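# Fold in both corner flaps at a box short end

## Task

At one of the cardboard box's short ends, fold both corner flaps inward so that, at the finish, the two long walls stand upright and the box sits on its base; all of this must hold by itself, not because a gripper is still pressing or holding it.

## Robot and tools

ROBOT. Two arms, left_arm and right_arm, each with six revolute joints and a parallel two-finger gripper. Their root links sit in the scene frame at left_arm (-0.001, +0.284, 0) m, quat_wxyz (+0.998, 0, 0, -0.060), and right_arm (0, -0.314, 0) m, quat_wxyz (+1.000, 0, 0, -0.004). Scene frame: origin on the table top midway between the arms, +z up, +x outward over the table, left_arm on the +y side. The names left and right do not refer to sides of a camera image.

GRIPPER. Fingers extend along the gripper's +z axis and close along its y axis. The reported hand point (end_effector_position) lies between the finger pads, roughly 1 cm short of the fingertips. A wrist camera mount also sticks out near the hand, so allow clearance around it.

execute_actions. Argument actions is a list holding zero or one item; optional pictures (boolean) asks for or suppresses camera images (they come by default).
- Empty list []: changes nothing, just reports the state.
- Motion: {"rows": [[...]], "steps": n}, n from 1 to 15 (default 15), each step 1/30 s. Each row is 14 numbers covering both arms in one list: left_arm waist, shoulder, elbow, wrist pitch, wrist yaw, wrist roll, opening, then right_arm in that same order. Always give all 14, even if one arm stays put. Joint numbers are absolute target angles in radians (the same values printed under Joint positions), not offsets. Rows are used one per step; if there are fewer rows than steps, the last one is held.
- Wait: {"steps": n} with no rows, n up to 300; it returns when n steps have passed since the previous result, counting your thinking time.
- Opening: -1 closed to +1 fully open (0.094 m pad gap).

JOINT RANGES per arm (rad): waist -2.618 to 3.054, shoulder 0.000 to 3.142, elbow 0.000 to 3.142, wrist pitch -1.571 to 1.571, wrist yaw -1.571 to 1.571, wrist roll -2.094 to 2.094. A target more than 0.036 beyond an end, and also farther out than the joint's last reported angle, gets the whole call refused (nothing is sent). The true end may differ from the listed one by up to 0.036 either way; asking beyond it just stops the joint there, and the result then reports "joint sent to its limit" (possibly for an earlier move still running). Missing that line does not prove there is room left.

MOTION LIMITS. Each step, a joint's target is clamped to a maximum lead over its measured angle: waist 0.202, shoulder 0.258, elbow 0.238, wrist pitch 0.573, wrist yaw and roll 0.522 rad. If the targets would move the hand over 70 mm from where it is, all of that arm's targets are pulled back proportionally. So distant goals take several actions. Friction can leave a joint up to about 0.031 rad off target, and changes smaller than that may not move it at all. Between calls, arms keep heading to the last row sent, until motion has essentially stopped or a step is HELD; after that only a new action moves them further. Fingers already opening or closing finish doing so.

GRIPPING. grip_measured reports the finger opening on the command's -1..1 scale. Away from the ends, the fingers go to where grip_measured would equal your number. To keep hold, command below grip_measured: about 0.03 lower is firm, smaller margins are gentler. Each pad pushes at most about 50 to 62 N (sometimes less), less still on material under roughly 2 mm thick, with a brief spike on first contact. Readings may carry a fixed error of about 1 mm per gripper.

RESULT LINES. The state line `left_arm: …` | `right_arm: …` gives each hand's end_effector_position (m) and end_effector_quat_wxyz in the scene frame; it may be off, more so at long reach. Joint positions and Joint velocities list, per arm, the six joints (rad, rad/s) then pad gap (m, m/s). HELD marks steps where your row was partly or wholly not sent. "joint command not followed" means a clearance check altered or blocked joint targets on some steps while the rest of the row ran. MOTOR HOT appears at 75 °C; OVER-TEMPERATURE FAULT reports a stop: at 90 °C the hot arm halts for 10 s (that threshold is then disabled for 5 minutes), and at 100 °C the arm goes limp and drops. Holding loads heats motors, even while you think, so avoid long static holds.

zoom_image. Arguments camera (cam_head_left, cam_head_right, cam_left_wrist, cam_right_wrist) and region [x0, y0, x1, y1] in pixels of that camera's newest image, origin top-left, at most 504 x 504. Head cameras are 504x504 pinhole with radial distortion; wrist cameras are 616x616 fisheye. Images arrive in the order cam_head_left, cam_head_right, cam_left_wrist, cam_right_wrist.

read_manual. Optional section, only "licences"; returns licence text, no motion.

finished_scene. Argument scene: the number of the current scene. Its result may state a new task. Replying with no tool call ends everything.

CAUTIONS. Do not knock or place anything off the table. Keep the arms from colliding or pressing into each other. Avoid drops, slips, slamming, and very hard pushes on the box. External disturbances may briefly pull on a held part or shove loose objects; check the state and images before proceeding.

Each tool is called after "Emit:" by a JSON object that holds its "name" and its "arguments".

## Session

Emit:
{"name": "execute_actions", "arguments": {"actions": []}}

Scene clock: 0.00 s of 4500.00 s.
left_arm: end_effector_position=(+0.3774, +0.2417, +0.4037) grip_measured=-0.398 end_effector_quat_wxyz=(+0.707, +0.040, +0.705, -0.041) | right_arm: end_effector_position=(+0.3754, -0.3152, +0.4111) grip_measured=-0.985 end_effector_quat_wxyz=(+0.715, -0.000, +0.699, -0.002)
Joint positions: left_arm=[ 0.01   1.055  1.055  0.002  0.006 -0.     0.028] | right_arm=[ 0.004  1.036  1.056  0.002 -0.002 -0.003  0.001]
Joint velocities: left_arm=[-0.007 -0.012 -0.002 -0.022 -0.022  0.022 -0.   ] | right_arm=[-0.012 -0.017 -0.017  0.022 -0.022  0.037 -0.   ]

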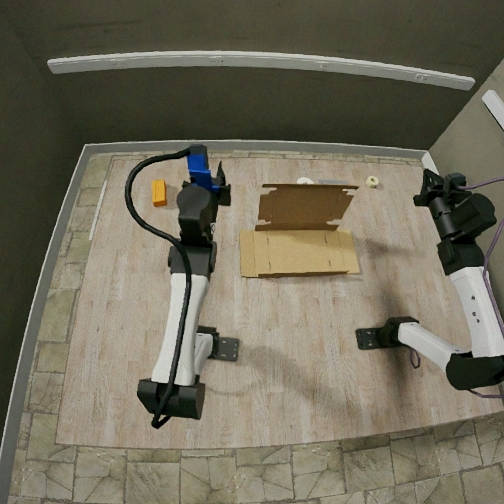

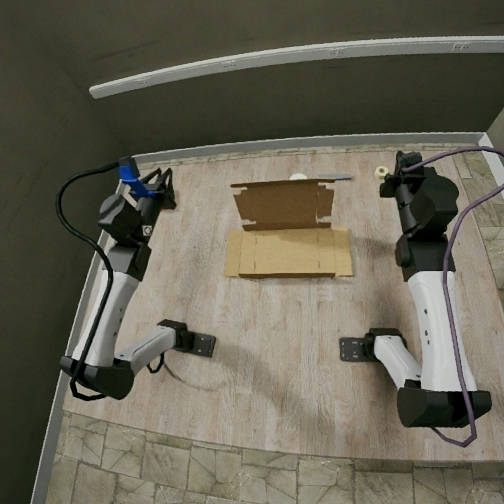

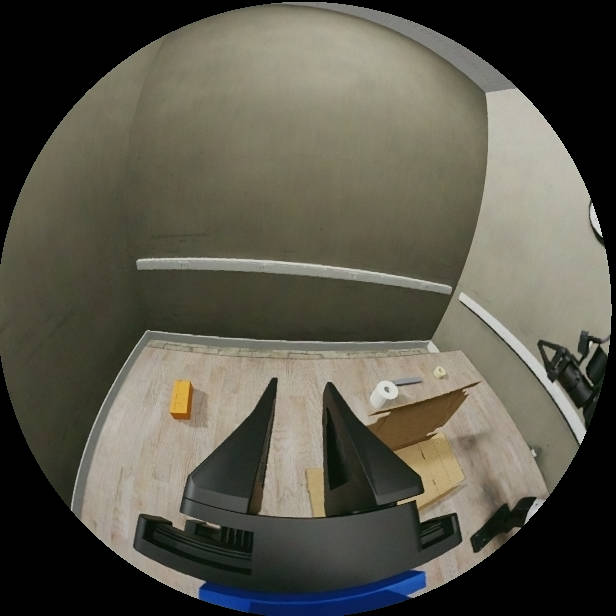

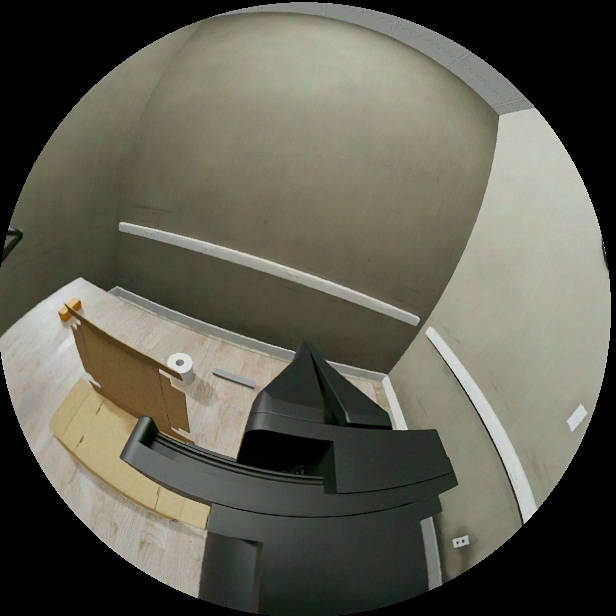

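Emit:
{"name": "zoom_image", "arguments": {"camera": "cam_head_left", "region": [220,170,380,290]}}

Emit:
{"name": "zoom_image", "arguments": {"camera": "cam_head_right", "region": [210,170,370,290]}}

Region (220, 170, 380, 290) of cam_head_left's 504x504 image, scaled by 3.150, with more detail than that image has; it fills the top 378 rows of this view, and the rest is white.

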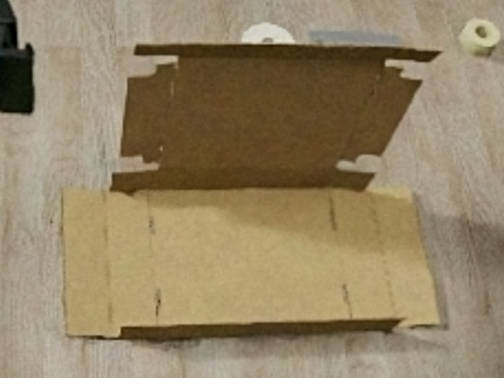

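Region (210, 170, 370, 290) of cam_head_right's 504x504 image, scaled by 3.150, with more detail than that image has; it fills the top 378 rows of this view, and the rest is white.

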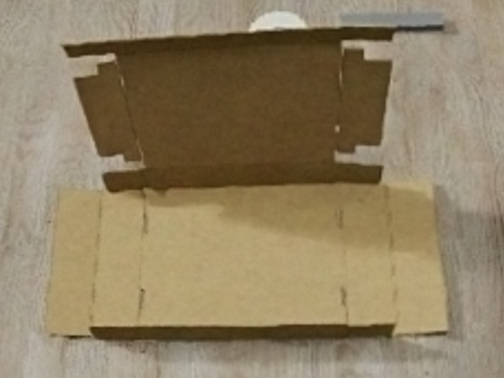

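Emit:
{"name": "execute_actions", "arguments": {"actions": [{"rows":[[-0.03,1.09,1.07,-0.08,0,-0.08,-0.45,0.05,1.08,1.08,-0.08,0,-0.05,-0.9],[-0.07,1.12,1.08,-0.17,0,-0.16,-0.5,0.1,1.13,1.11,-0.17,0,-0.1,-0.8],[-0.11,1.15,1.09,-0.25,0,-0.24,-0.55,0.15,1.18,1.14,-0.25,0,-0.16,-0.7],[-0.15,1.18,1.1,-0.33,0,-0.32,-0.6,0.2,1.23,1.17,-0.34,0,-0.21,-0.6],[-0.19,1.21,1.11,-0.42,0,-0.4,-0.65,0.26,1.28,1.2,-0.42,0,-0.27,-0.5],[-0.23,1.25,1.12,-0.5,0,-0.48,-0.7,0.31,1.33,1.22,-0.51,0,-0.32,-0.4],[-0.27,1.28,1.13,-0.58,0,-0.56,-0.75,0.36,1.38,1.25,-0.59,0,-0.37,-0.3],[-0.31,1.31,1.14,-0.67,0,-0.64,-0.8,0.41,1.43,1.28,-0.68,0,-0.43,-0.2],[-0.35,1.35,1.15,-0.75,0,-0.72,-0.85,0.47,1.48,1.31,-0.76,0,-0.48,-0.1],[-0.39,1.38,1.16,-0.83,0,-0.8,-0.9,0.52,1.53,1.34,-0.85,0,-0.53,0],[-0.43,1.41,1.17,-0.92,0,-0.88,-0.95,0.57,1.58,1.36,-0.93,0,-0.59,0.1],[-0.46,1.44,1.18,-1.0,0,-0.96,-1,0.62,1.63,1.39,-1.02,0,-0.64,0.2],[-0.49,1.48,1.19,-1.08,0,-1.04,-1,0.68,1.68,1.42,-1.1,0,-0.69,0.2],[-0.52,1.51,1.2,-1.17,0,-1.12,-1,0.73,1.73,1.44,-1.19,0,-0.75,0.2],[-0.55,1.54,1.215,-1.25,0,-1.2,-1,0.78,1.77,1.467,-1.27,0,-0.8,0.2]],"steps":15}]}}

Emit:
{"name": "execute_actions", "arguments": {"actions": [{"steps":20}]}}

Scene clock: 57.77 s of 4500.00 s.
left_arm: end_effector_position=(+0.3089, +0.0869, +0.1616) grip_measured=-0.995 end_effector_quat_wxyz=(+0.228, -0.079, +0.955, -0.172) | right_arm: end_effector_position=(+0.3749, -0.1033, +0.2015) grip_measured=+0.198 end_effector_quat_wxyz=(+0.351, -0.428, +0.833, +0.011)
Joint positions: left_arm=[-0.449  1.421  1.152 -0.724 -0.003 -0.732  0.   ] | right_arm=[ 0.523  1.556  1.353 -0.65   0.007 -0.435  0.056]
Joint velocities: left_arm=[-1.013  1.062  0.369 -2.308 -0.066 -2.22  -0.001] | right_arm=[ 1.082  1.38   0.745 -1.722  0.037 -1.267  0.001]
Steps of this call (steps 1 to 90: nothing new was sent; then 54.27 s passed at rest; steps 91 to 105: all 15 steps of this action). Readings (joint positions):
91: left_arm=[0.006 1.055 1.055 -0.004 0.003 -0.011] | right_arm=[0.009 1.037 1.058 -0.006 0.000 -0.008]
92: left_arm=[-0.010 1.057 1.058 -0.022 0.000 -0.036] | right_arm=[0.028 1.046 1.069 -0.031 0.004 -0.022]
94: left_arm=[-0.073 1.085 1.075 -0.091 -0.003 -0.115] | right_arm=[0.103 1.099 1.118 -0.102 0.006 -0.070]
98: left_arm=[-0.205 1.190 1.100 -0.271 -0.003 -0.300] | right_arm=[0.259 1.247 1.198 -0.265 0.006 -0.180]
105: the state above

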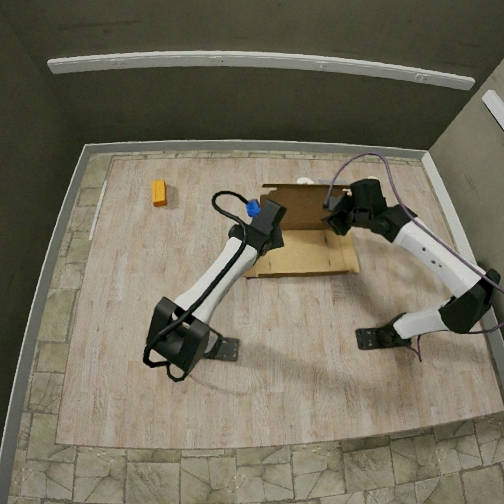

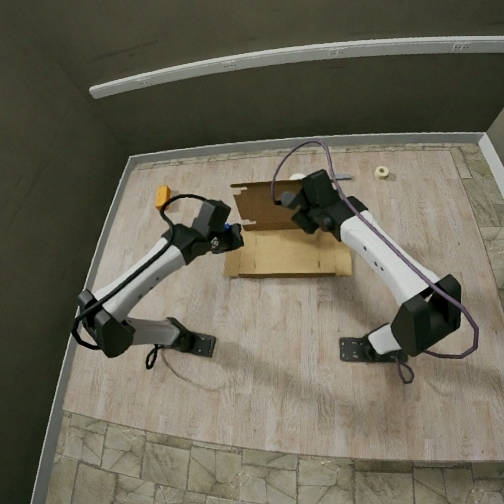

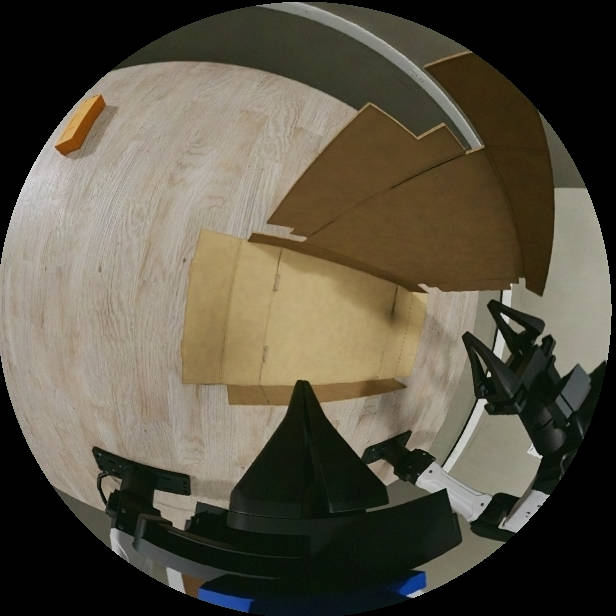

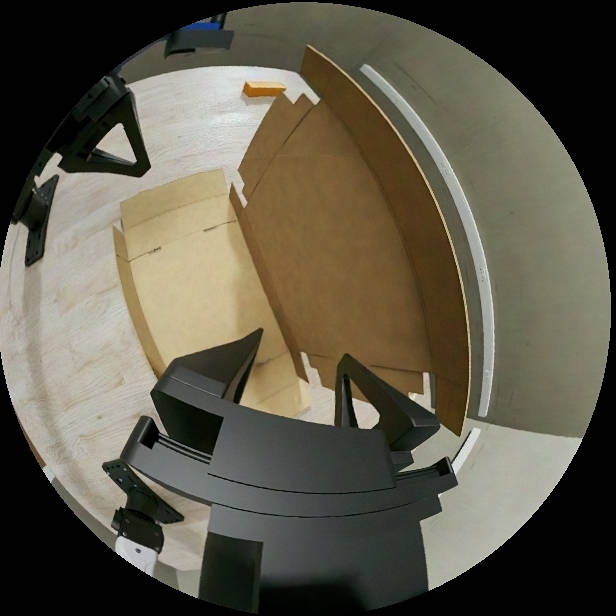

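Scene clock: 58.43 s of 4500.00 s.
left_arm: end_effector_position=(+0.2022, +0.1221, +0.1035) grip_measured=-0.996 end_effector_quat_wxyz=(-0.005, -0.255, +0.967, +0.004) | right_arm: end_effector_position=(+0.2299, -0.0873, +0.1041) grip_measured=+0.198 end_effector_quat_wxyz=(+0.005, +0.706, -0.709, -0.001)
Joint positions: left_arm=[-0.552  1.541  1.189 -1.231  0.003 -1.187  0.   ] | right_arm=[ 0.786  1.776  1.449 -1.253 -0.002 -0.788  0.056]
Joint velocities: left_arm=[ 0.017 -0.002  0.002 -0.037  0.007  0.037 -0.   ] | right_arm=[ 0.017 -0.017 -0.012 -0.007  0.022 -0.051 -0.   ]
Steps of this call (steps 1 to 20: the robot went on to your last target). Readings (joint positions):
1: left_arm=[-0.484 1.458 1.165 -0.805 -0.003 -0.810] | right_arm=[0.563 1.602 1.376 -0.708 0.007 -0.476]
2: left_arm=[-0.514 1.490 1.175 -0.885 -0.001 -0.884] | right_arm=[0.604 1.644 1.395 -0.768 0.007 -0.514]
4: left_arm=[-0.548 1.532 1.178 -1.015 0.002 -0.996] | right_arm=[0.691 1.714 1.422 -0.900 0.007 -0.594]
8: left_arm=[-0.552 1.541 1.182 -1.157 0.003 -1.113] | right_arm=[0.796 1.776 1.435 -1.118 -0.002 -0.714]
20: the state above

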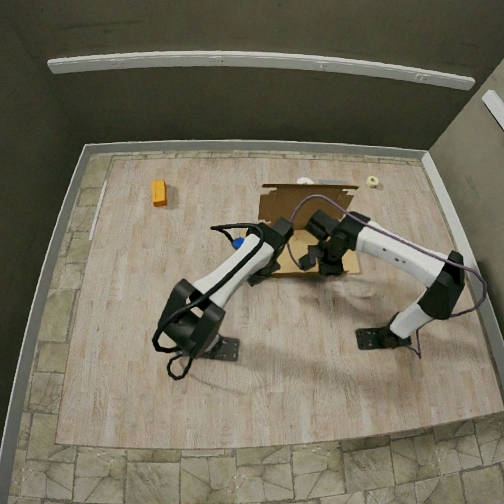

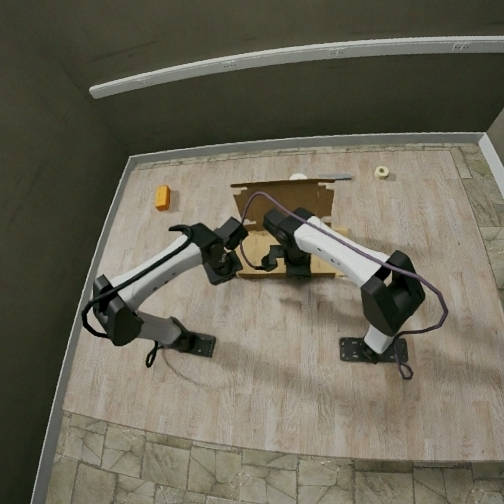

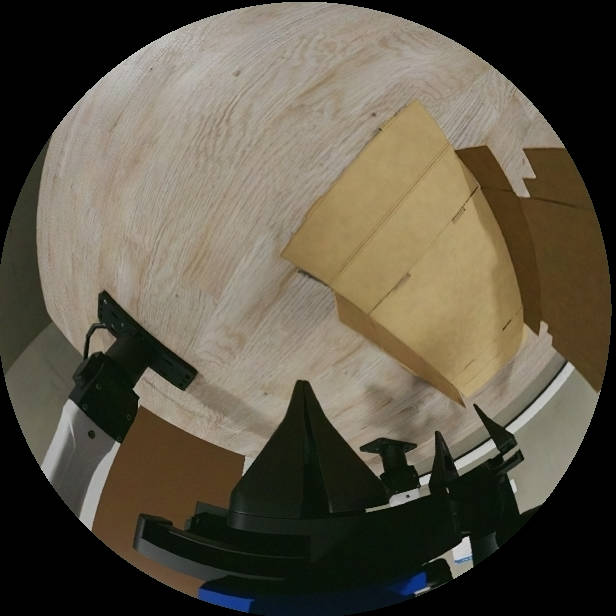

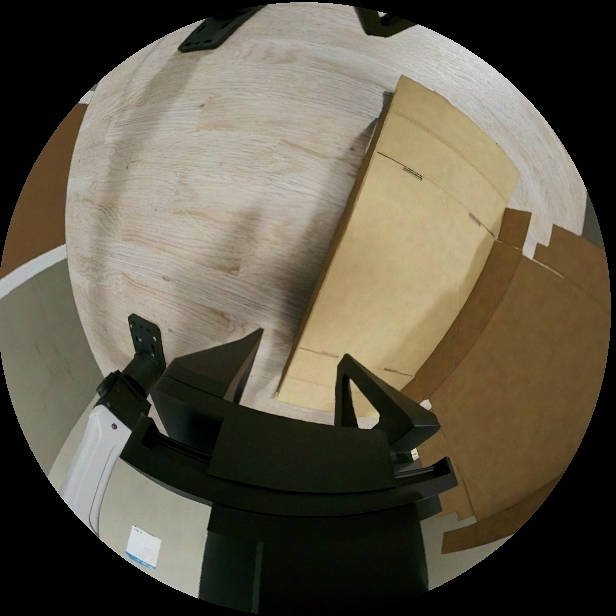

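Emit:
{"name": "execute_actions", "arguments": {"actions": [{"rows":[[-0.55,1.54,1.215,-1.25,0,-1.2,-1,0.78,1.78,1.43,-1.23,0,-0.8,0.2],[-0.55,1.54,1.215,-1.25,0,-1.2,-1,0.78,1.79,1.4,-1.19,0,-0.8,0.2],[-0.55,1.54,1.215,-1.25,0,-1.2,-1,0.78,1.8,1.37,-1.15,0,-0.8,0.2],[-0.55,1.54,1.215,-1.25,0,-1.2,-1,0.78,1.81,1.34,-1.11,0,-0.8,0.2],[-0.55,1.54,1.215,-1.25,0,-1.2,-1,0.78,1.82,1.31,-1.07,0,-0.8,0.2],[-0.55,1.54,1.215,-1.25,0,-1.2,-1,0.78,1.83,1.28,-1.04,0,-0.8,0.2],[-0.55,1.54,1.215,-1.25,0,-1.2,-1,0.78,1.84,1.25,-1.01,0,-0.8,0.2],[-0.55,1.54,1.215,-1.25,0,-1.2,-1,0.78,1.85,1.22,-0.97,0,-0.8,0.2]],"steps":15}]}}

Scene clock: 71.20 s of 4500.00 s.
left_arm: end_effector_position=(+0.2014, +0.1227, +0.1035) grip_measured=-0.996 end_effector_quat_wxyz=(-0.006, -0.258, +0.966, +0.006) | right_arm: end_effector_position=(+0.2209, -0.0962, +0.0275) grip_measured=+0.198 end_effector_quat_wxyz=(+0.033, +0.707, -0.706, -0.001)
Joint positions: left_arm=[-0.552  1.541  1.189 -1.236  0.003 -1.193  0.   ] | right_arm=[ 0.786  1.848  1.224 -1.012 -0.002 -0.793  0.056]
Joint velocities: left_arm=[-0.002 -0.017  0.027  0.022 -0.007 -0.037 -0.   ] | right_arm=[-0.022 -0.002 -0.002  0.183 -0.022 -0.007  0.001]
Steps of this call (steps 1 to 30: the robot went on to your last target; steps 31 to 90: nothing new was sent; then 9.27 s passed at rest; steps 91 to 105: all 15 steps of this action). Readings (joint positions):
91: left_arm=[-0.552 1.541 1.189 -1.236 0.003 -1.193] | right_arm=[0.786 1.776 1.449 -1.258 -0.002 -0.793]
92: left_arm=[-0.552 1.541 1.189 -1.236 0.003 -1.193] | right_arm=[0.786 1.776 1.444 -1.249 -0.002 -0.793]
94: left_arm=[-0.552 1.541 1.189 -1.236 0.003 -1.193] | right_arm=[0.786 1.776 1.411 -1.206 -0.002 -0.793]
98: left_arm=[-0.552 1.541 1.189 -1.236 0.003 -1.193] | right_arm=[0.786 1.798 1.292 -1.100 -0.002 -0.793]
105: the state above

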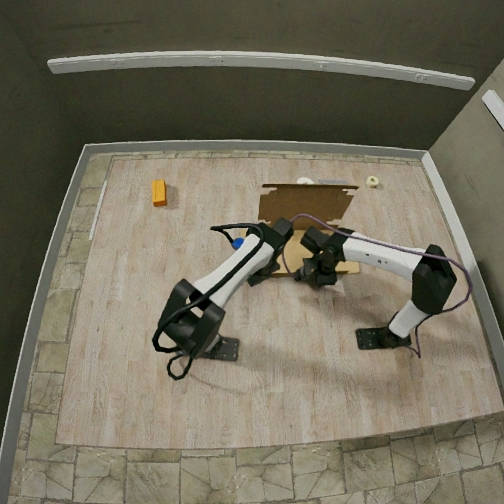

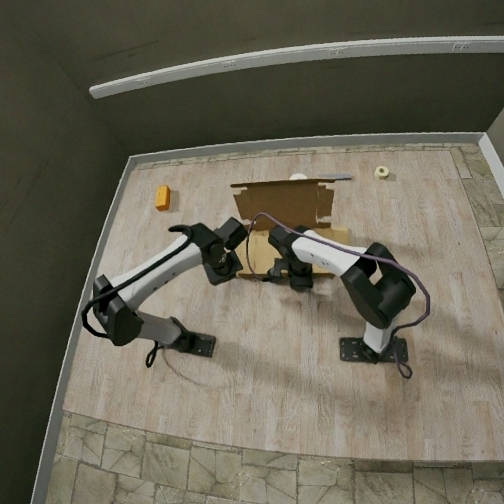

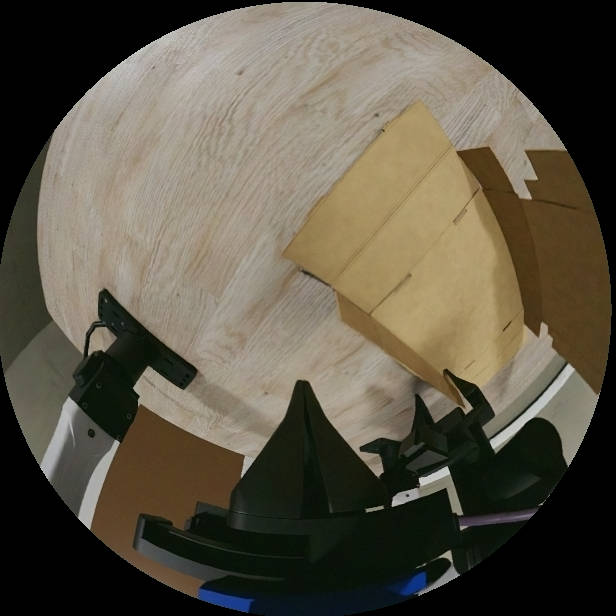

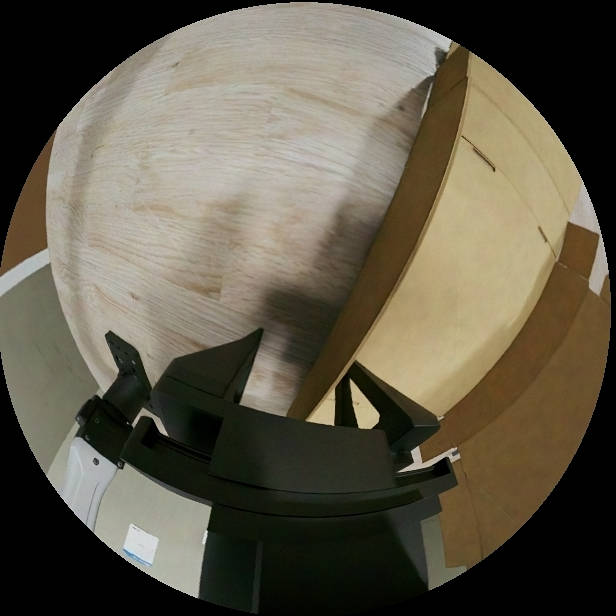

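Emit:
{"name": "execute_actions", "arguments": {"actions": [{"rows":[[-0.55,1.54,1.215,-1.25,0,-1.2,-1,0.78,1.85,1.235,-0.95,0,-0.8,0.2],[-0.55,1.54,1.215,-1.25,0,-1.2,-1,0.78,1.85,1.235,-0.93,0,-0.8,0.2],[-0.55,1.54,1.215,-1.25,0,-1.2,-1,0.78,1.85,1.235,-0.92,0,-0.8,0.2],[-0.55,1.54,1.215,-1.25,0,-1.2,-1,0.78,1.85,1.235,-0.92,0,-0.8,0.2],[-0.55,1.54,1.215,-1.25,0,-1.2,-1,0.78,1.85,1.235,-0.92,0,-0.8,0.1],[-0.55,1.54,1.215,-1.25,0,-1.2,-1,0.78,1.85,1.235,-0.92,0,-0.8,-0.1],[-0.55,1.54,1.215,-1.25,0,-1.2,-1,0.78,1.85,1.235,-0.92,0,-0.8,-0.3],[-0.55,1.54,1.215,-1.25,0,-1.2,-1,0.78,1.85,1.235,-0.92,0,-0.8,-0.5],[-0.55,1.54,1.215,-1.25,0,-1.2,-1,0.78,1.85,1.235,-0.92,0,-0.8,-0.7],[-0.55,1.54,1.215,-1.25,0,-1.2,-1,0.78,1.85,1.235,-0.92,0,-0.8,-0.85],[-0.55,1.54,1.215,-1.25,0,-1.2,-1,0.78,1.85,1.235,-0.92,0,-0.8,-0.99]],"steps":15}]}}

Emit:
{"name": "execute_actions", "arguments": {"actions": [{"steps":10}]}}

Scene clock: 84.93 s of 4500.00 s.
left_arm: end_effector_position=(+0.2014, +0.1227, +0.1035) grip_measured=-0.996 end_effector_quat_wxyz=(-0.006, -0.258, +0.966, +0.006) | right_arm: end_effector_position=(+0.2353, -0.0825, +0.0270) grip_measured=-0.968 end_effector_quat_wxyz=(-0.008, +0.708, -0.706, +0.000)
Joint positions: left_arm=[-0.552  1.541  1.189 -1.236  0.003 -1.193  0.   ] | right_arm=[ 0.786  1.848  1.224 -0.931  0.001 -0.796  0.002]
Joint velocities: left_arm=[-0.007 -0.007 -0.002  0.007 -0.066  0.037 -0.   ] | right_arm=[ 0.012 -0.002  0.007 -0.037 -0.022  0.007 -0.   ]
Steps of this call (steps 1 to 30: the robot went on to your last target; steps 31 to 90: nothing new was sent; then 10.23 s passed at rest; steps 91 to 105: all 15 steps of this action). Readings (joint positions):
91: left_arm=[-0.552 1.541 1.189 -1.236 0.003 -1.193] | right_arm=[0.786 1.848 1.224 -0.980 -0.002 -0.793]
92: left_arm=[-0.552 1.541 1.189 -1.236 0.003 -1.193] | right_arm=[0.786 1.848 1.224 -0.974 -0.002 -0.793]
94: left_arm=[-0.552 1.541 1.189 -1.236 0.003 -1.193] | right_arm=[0.786 1.848 1.224 -0.959 -0.002 -0.793]
98: left_arm=[-0.552 1.541 1.189 -1.236 0.003 -1.193] | right_arm=[0.786 1.848 1.224 -0.941 -0.002 -0.793]
105: the state above

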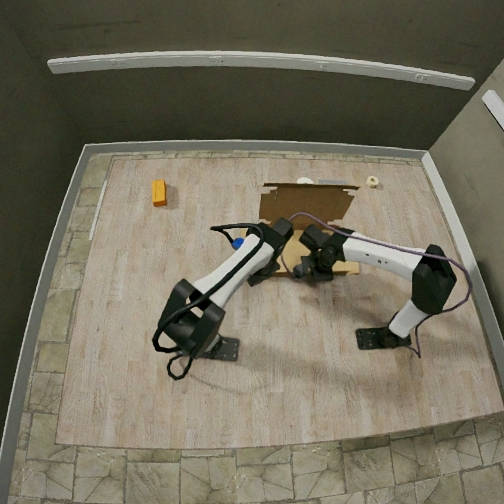

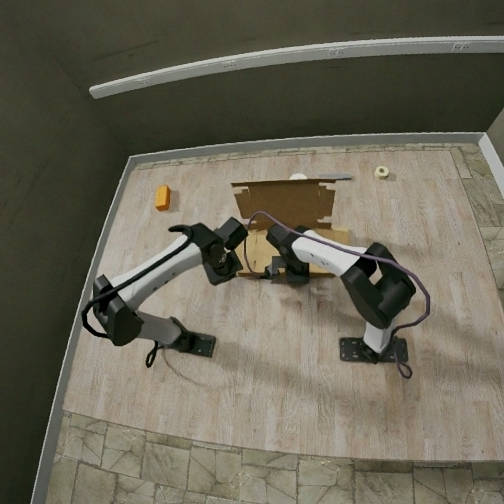

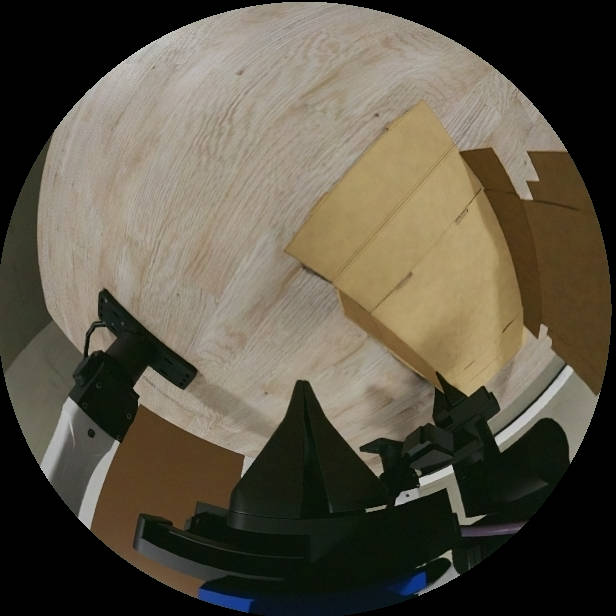

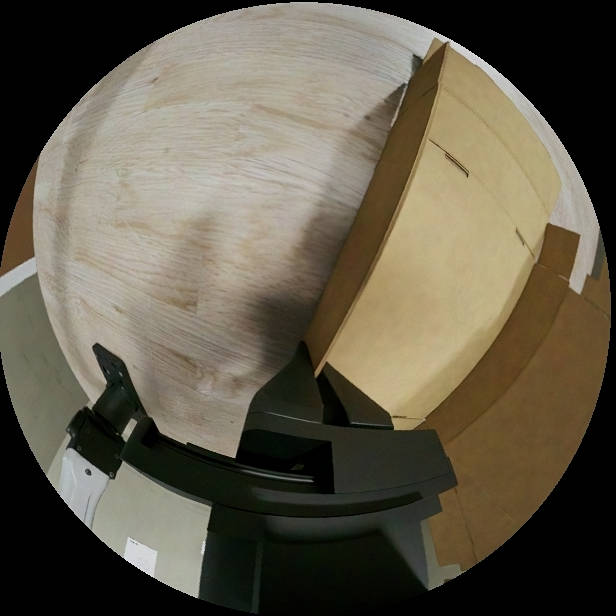

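Scene clock: 85.27 s of 4500.00 s.
left_arm: end_effector_position=(+0.2014, +0.1227, +0.1035) grip_measured=-0.996 end_effector_quat_wxyz=(-0.006, -0.258, +0.966, +0.006) | right_arm: end_effector_position=(+0.2353, -0.0825, +0.0270) grip_measured=-0.968 end_effector_quat_wxyz=(-0.008, +0.708, -0.706, +0.000)
Joint positions: left_arm=[-0.552  1.541  1.189 -1.236  0.003 -1.193  0.   ] | right_arm=[ 0.786  1.848  1.224 -0.931  0.001 -0.796  0.002]
Joint velocities: left_arm=[-0.007  0.007  0.007  0.022 -0.037 -0.022 -0.002] | right_arm=[-0.037 -0.012  0.007  0.022  0.007 -0.037  0.   ]
Steps of this call (steps 1 to 10: the robot went on to your last target). Readings (joint positions):
1: left_arm=[-0.552 1.541 1.189 -1.236 0.003 -1.193] | right_arm=[0.786 1.848 1.224 -0.931 0.001 -0.796]
2: left_arm=[-0.552 1.541 1.189 -1.236 0.003 -1.193] | right_arm=[0.786 1.848 1.224 -0.931 0.001 -0.796]
4: left_arm=[-0.552 1.541 1.189 -1.236 0.003 -1.193] | right_arm=[0.786 1.848 1.224 -0.931 0.001 -0.796]
8: left_arm=[-0.552 1.541 1.189 -1.236 0.003 -1.193] | right_arm=[0.786 1.848 1.224 -0.931 0.001 -0.796]
10: the state above

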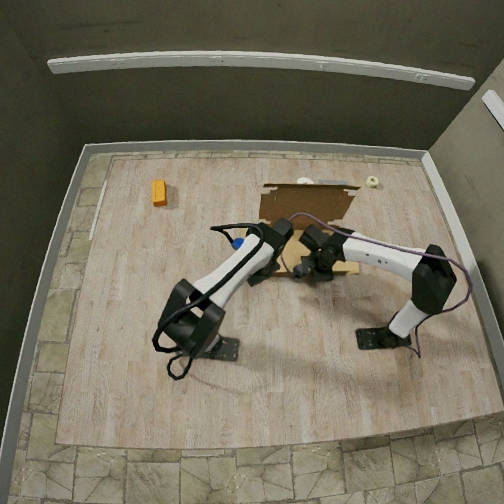

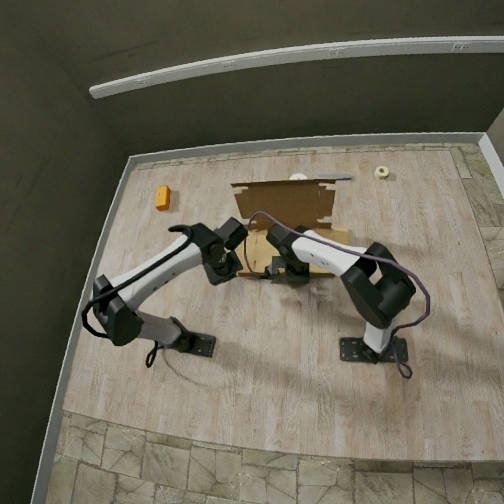

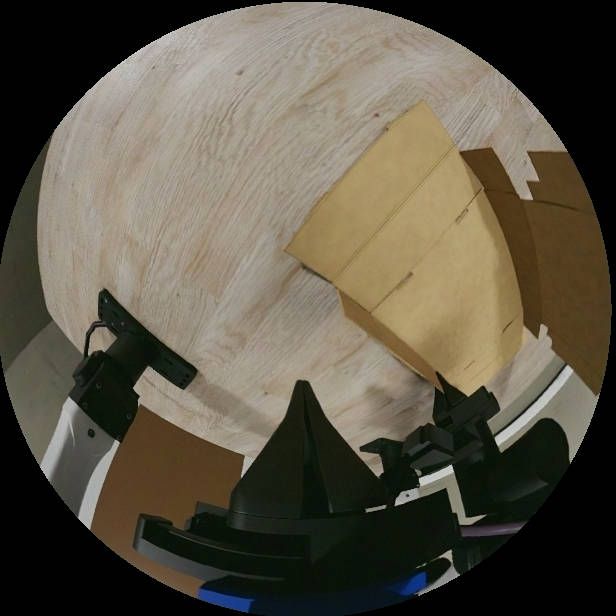

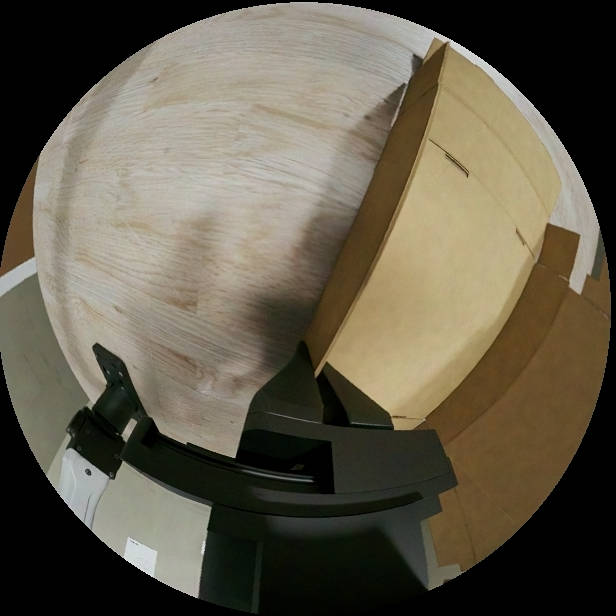

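Emit:
{"name": "execute_actions", "arguments": {"actions": [{"rows":[[-0.55,1.55,1.16,-1.2,0,-1.2,-1,0.78,1.85,1.235,-0.93,0,-0.8,-0.99],[-0.55,1.56,1.13,-1.16,0,-1.2,-1,0.78,1.85,1.235,-0.93,0,-0.8,-0.99],[-0.55,1.57,1.1,-1.12,0,-1.2,-1,0.78,1.85,1.235,-0.93,0,-0.8,-0.99],[-0.55,1.58,1.07,-1.08,0,-1.2,-1,0.78,1.85,1.235,-0.93,0,-0.8,-0.99],[-0.55,1.59,1.04,-1.04,0,-1.2,-1,0.78,1.85,1.235,-0.93,0,-0.8,-0.99],[-0.55,1.6,1.01,-1.0,0,-1.2,-1,0.78,1.85,1.235,-0.93,0,-0.8,-0.99],[-0.55,1.61,0.985,-0.96,0,-1.2,-1,0.78,1.85,1.235,-0.93,0,-0.8,-0.99],[-0.55,1.62,0.965,-0.92,0,-1.2,-1,0.78,1.85,1.235,-0.93,0,-0.8,-0.99]],"steps":15}]}}

Scene clock: 98.90 s of 4500.00 s.
left_arm: end_effector_position=(+0.2014, +0.1228, +0.0359) grip_measured=-0.996 end_effector_quat_wxyz=(-0.008, -0.258, +0.966, +0.008) | right_arm: end_effector_position=(+0.2353, -0.0825, +0.0270) grip_measured=-0.968 end_effector_quat_wxyz=(-0.008, +0.708, -0.706, +0.000)
Joint positions: left_arm=[-0.552  1.612  0.983 -0.964  0.003 -1.193  0.   ] | right_arm=[ 0.786  1.848  1.224 -0.931  0.001 -0.796  0.002]
Joint velocities: left_arm=[ 0.002 -0.007 -0.002  0.271  0.022  0.007 -0.002] | right_arm=[ 0.002  0.017 -0.017  0.022 -0.066  0.037 -0.   ]
Steps of this call (steps 1 to 15: the robot went on to your last target; steps 16 to 90: nothing new was sent; then 10.13 s passed at rest; steps 91 to 105: all 15 steps of this action). Readings (joint positions):
91: left_arm=[-0.552 1.541 1.189 -1.234 0.003 -1.193] | right_arm=[0.786 1.848 1.224 -0.931 0.001 -0.796]
92: left_arm=[-0.552 1.541 1.185 -1.224 0.003 -1.193] | right_arm=[0.786 1.848 1.224 -0.931 0.001 -0.796]
94: left_arm=[-0.552 1.541 1.152 -1.179 0.003 -1.193] | right_arm=[0.786 1.848 1.224 -0.931 0.001 -0.796]
98: left_arm=[-0.552 1.570 1.037 -1.067 0.003 -1.193] | right_arm=[0.786 1.848 1.224 -0.931 0.001 -0.796]
105: the state above

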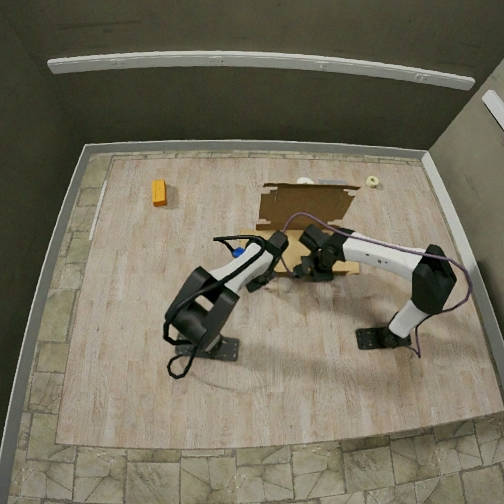

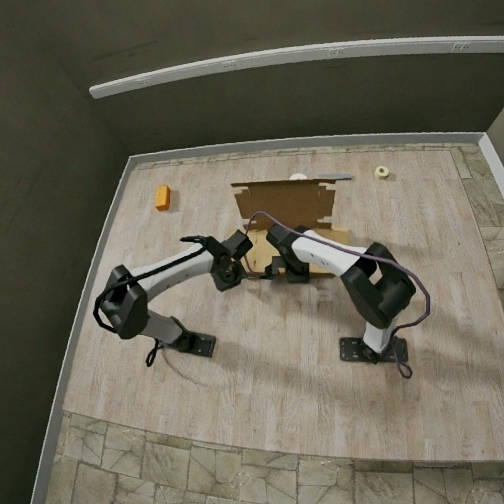

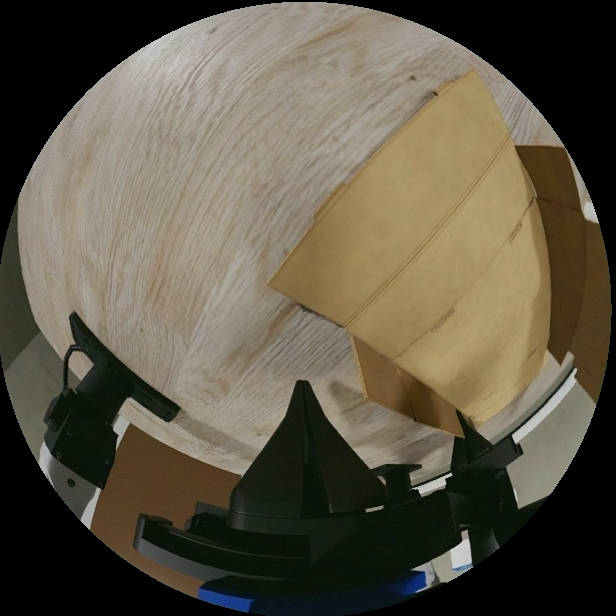

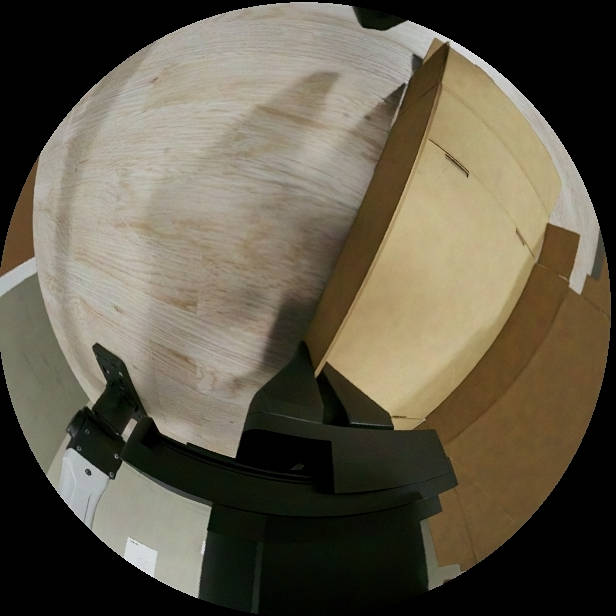

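Emit:
{"name": "execute_actions", "arguments": {"actions": [{"rows":[[-0.57,1.63,1.0,-0.95,0,-1.3,-1,0.78,1.85,1.235,-0.93,0,-0.8,-0.99],[-0.585,1.64,1.015,-0.95,0,-1.4,-1,0.78,1.85,1.235,-0.93,0,-0.8,-0.99],[-0.6,1.655,1.03,-0.95,0,-1.5,-1,0.78,1.85,1.235,-0.93,0,-0.8,-0.99],[-0.615,1.67,1.045,-0.95,0,-1.6,-1,0.78,1.85,1.235,-0.93,0,-0.8,-0.99],[-0.63,1.685,1.06,-0.95,0,-1.7,-1,0.78,1.85,1.235,-0.93,0,-0.8,-0.99],[-0.645,1.7,1.075,-0.95,0,-1.8,-1,0.78,1.85,1.235,-0.93,0,-0.8,-0.99],[-0.66,1.71,1.09,-0.95,0,-1.9,-1,0.78,1.85,1.235,-0.93,0,-0.8,-0.99],[-0.66,1.71,1.09,-0.945,0,-2.0,-1,0.78,1.85,1.235,-0.93,0,-0.8,-0.99]],"steps":15}]}}

Scene clock: 130.60 s of 4500.00 s.
left_arm: end_effector_position=(+0.2035, +0.0828, +0.0359) grip_measured=-0.996 end_effector_quat_wxyz=(-0.000, -0.541, +0.841, -0.004) | right_arm: end_effector_position=(+0.2353, -0.0825, +0.0270) grip_measured=-0.968 end_effector_quat_wxyz=(-0.008, +0.708, -0.706, +0.000)
Joint positions: left_arm=[-0.657  1.687  1.066 -0.941  0.002 -1.92   0.   ] | right_arm=[ 0.786  1.848  1.224 -0.931  0.001 -0.796  0.002]
Joint velocities: left_arm=[-0.002  0.007 -0.012 -0.022 -0.037 -0.476  0.   ] | right_arm=[-0.022 -0.007 -0.002  0.022 -0.007  0.022  0.   ]
Steps of this call (steps 1 to 30: the robot went on to your last target; steps 31 to 90: nothing new was sent; then 28.20 s passed at rest; steps 91 to 105: all 15 steps of this action). Readings (joint positions):
91: left_arm=[-0.553 1.612 0.983 -0.933 0.003 -1.208] | right_arm=[0.786 1.848 1.224 -0.931 0.001 -0.796]
92: left_arm=[-0.558 1.612 0.983 -0.933 0.002 -1.241] | right_arm=[0.786 1.848 1.224 -0.931 0.001 -0.796]
94: left_arm=[-0.580 1.621 0.995 -0.941 0.002 -1.344] | right_arm=[0.786 1.848 1.224 -0.931 0.001 -0.796]
98: left_arm=[-0.640 1.674 1.053 -0.943 0.002 -1.642] | right_arm=[0.786 1.848 1.224 -0.931 0.001 -0.796]
105: the state above

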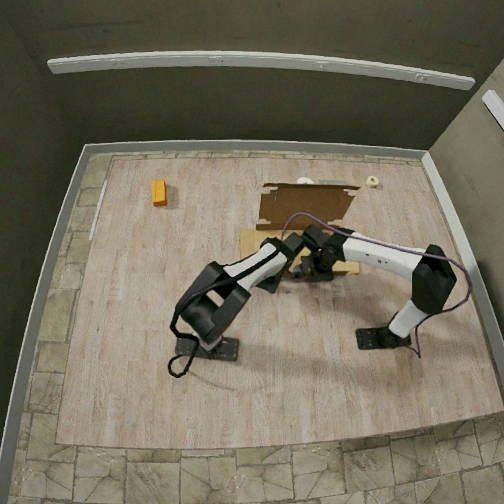

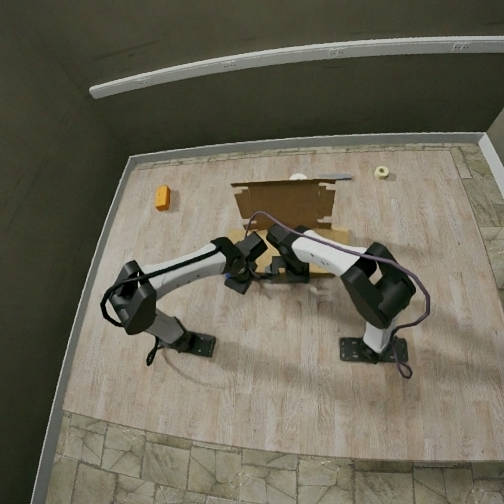

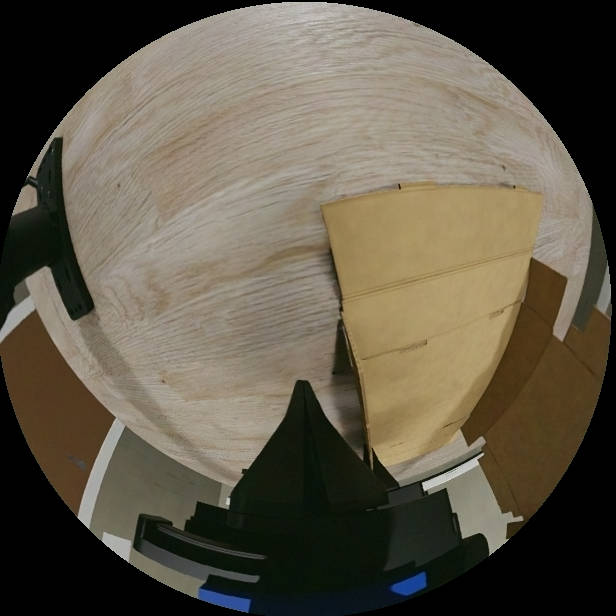

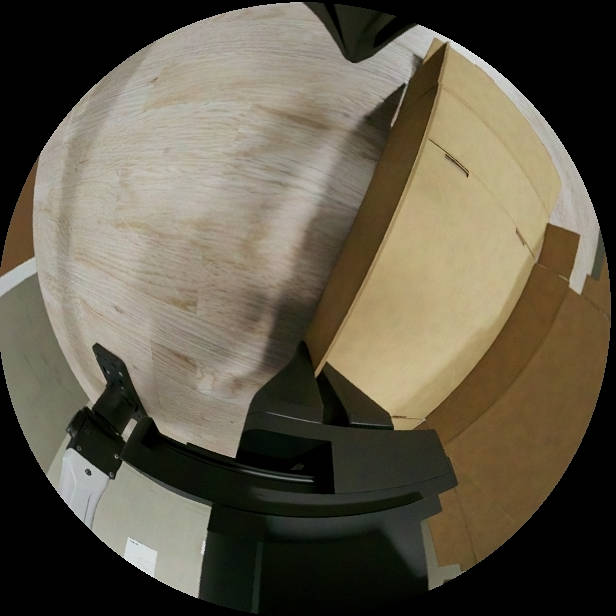

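Emit:
{"name": "execute_actions", "arguments": {"actions": [{"rows":[[-0.63,1.67,1.05,-0.95,0,-2,-1,0.78,1.85,1.235,-0.93,0,-0.8,-0.99],[-0.6,1.65,1.02,-0.95,0,-2,-1,0.78,1.85,1.235,-0.93,0,-0.8,-0.99],[-0.575,1.63,0.99,-0.95,0,-2,-1,0.78,1.85,1.235,-0.93,0,-0.8,-0.99],[-0.555,1.61,0.97,-0.95,0,-2,-1,0.78,1.85,1.235,-0.93,0,-0.8,-0.99],[-0.555,1.61,0.97,-0.95,0,-2,-1,0.78,1.85,1.235,-0.93,0,-0.8,-0.99],[-0.545,1.63,1.0,-0.95,0,-2,-1,0.78,1.85,1.235,-0.93,0,-0.8,-0.99],[-0.53,1.655,1.03,-0.95,0,-2,-1,0.78,1.85,1.235,-0.93,0,-0.8,-0.99],[-0.515,1.68,1.06,-0.95,0,-2,-1,0.78,1.85,1.235,-0.93,0,-0.8,-0.99],[-0.5,1.705,1.09,-0.955,0,-2,-1,0.78,1.85,1.235,-0.93,0,-0.8,-0.99],[-0.485,1.73,1.12,-0.955,0,-2,-1,0.78,1.85,1.235,-0.93,0,-0.8,-0.99],[-0.47,1.755,1.15,-0.96,0,-2,-1,0.78,1.85,1.235,-0.93,0,-0.8,-0.99],[-0.455,1.78,1.18,-0.96,0,-2,-1,0.78,1.85,1.235,-0.93,0,-0.8,-0.99],[-0.445,1.8,1.2,-0.96,0,-2,-1,0.78,1.85,1.235,-0.93,0,-0.8,-0.99]],"steps":15}]}}

Scene clock: 159.77 s of 4500.00 s.
left_arm: end_effector_position=(+0.2592, +0.1153, +0.0379) grip_measured=-0.996 end_effector_quat_wxyz=(-0.000, +0.652, -0.759, +0.004) | right_arm: end_effector_position=(+0.2365, -0.0829, +0.0270) grip_measured=-0.968 end_effector_quat_wxyz=(-0.009, +0.707, -0.707, +0.002)
Joint positions: left_arm=[-0.455  1.768  1.169 -0.963  0.002 -1.994  0.   ] | right_arm=[ 0.785  1.848  1.224 -0.928  0.005 -0.793  0.001]
Joint velocities: left_arm=[ 0.188  0.295  0.252 -0.007  0.051 -0.022  0.001] | right_arm=[ 0.002 -0.007 -0.012  0.007 -0.007  0.007 -0.001]
Steps of this call (steps 1 to 30: the robot went on to your last target; steps 31 to 90: nothing new was sent; then 25.67 s passed at rest; steps 91 to 105: all 15 steps of this action). Readings (joint positions):
91: left_arm=[-0.656 1.687 1.066 -0.941 0.002 -1.993] | right_arm=[0.786 1.848 1.224 -0.931 0.001 -0.796]
92: left_arm=[-0.647 1.685 1.063 -0.940 0.003 -1.993] | right_arm=[0.786 1.848 1.224 -0.931 0.001 -0.796]
94: left_arm=[-0.608 1.664 1.037 -0.936 0.003 -1.993] | right_arm=[0.786 1.848 1.224 -0.931 0.001 -0.796]
98: left_arm=[-0.540 1.644 1.015 -0.953 0.002 -1.993] | right_arm=[0.786 1.848 1.224 -0.931 0.001 -0.796]
105: the state above

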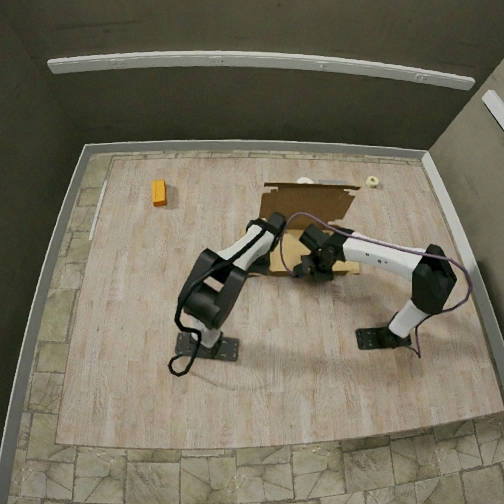

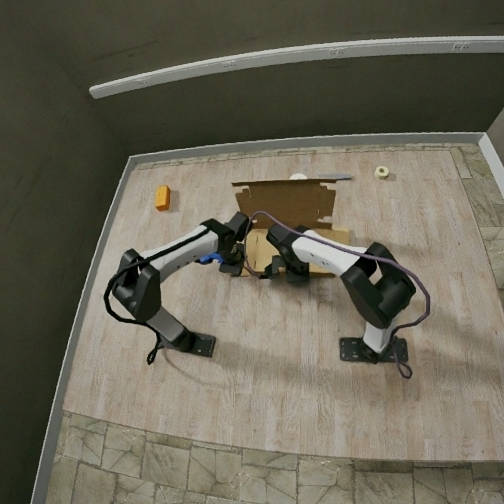

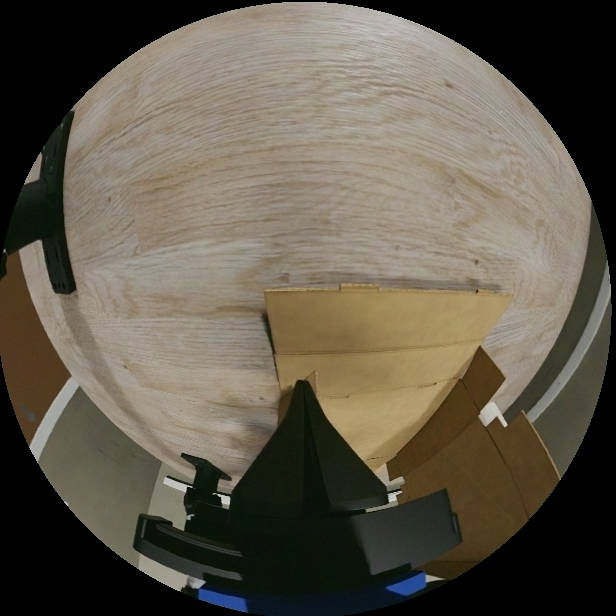

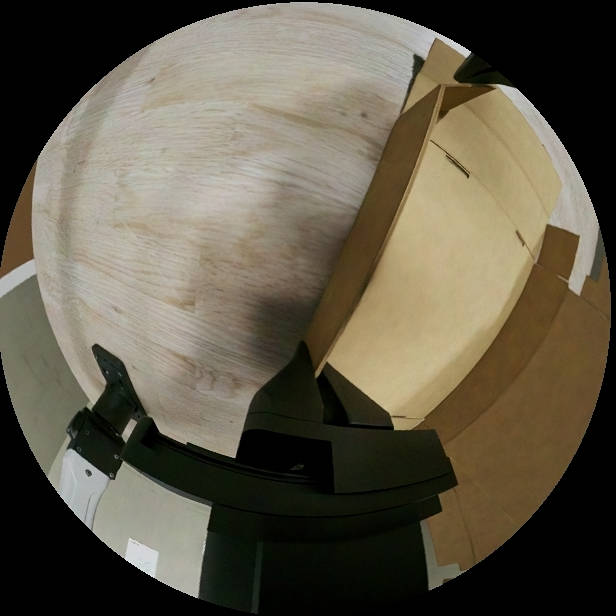

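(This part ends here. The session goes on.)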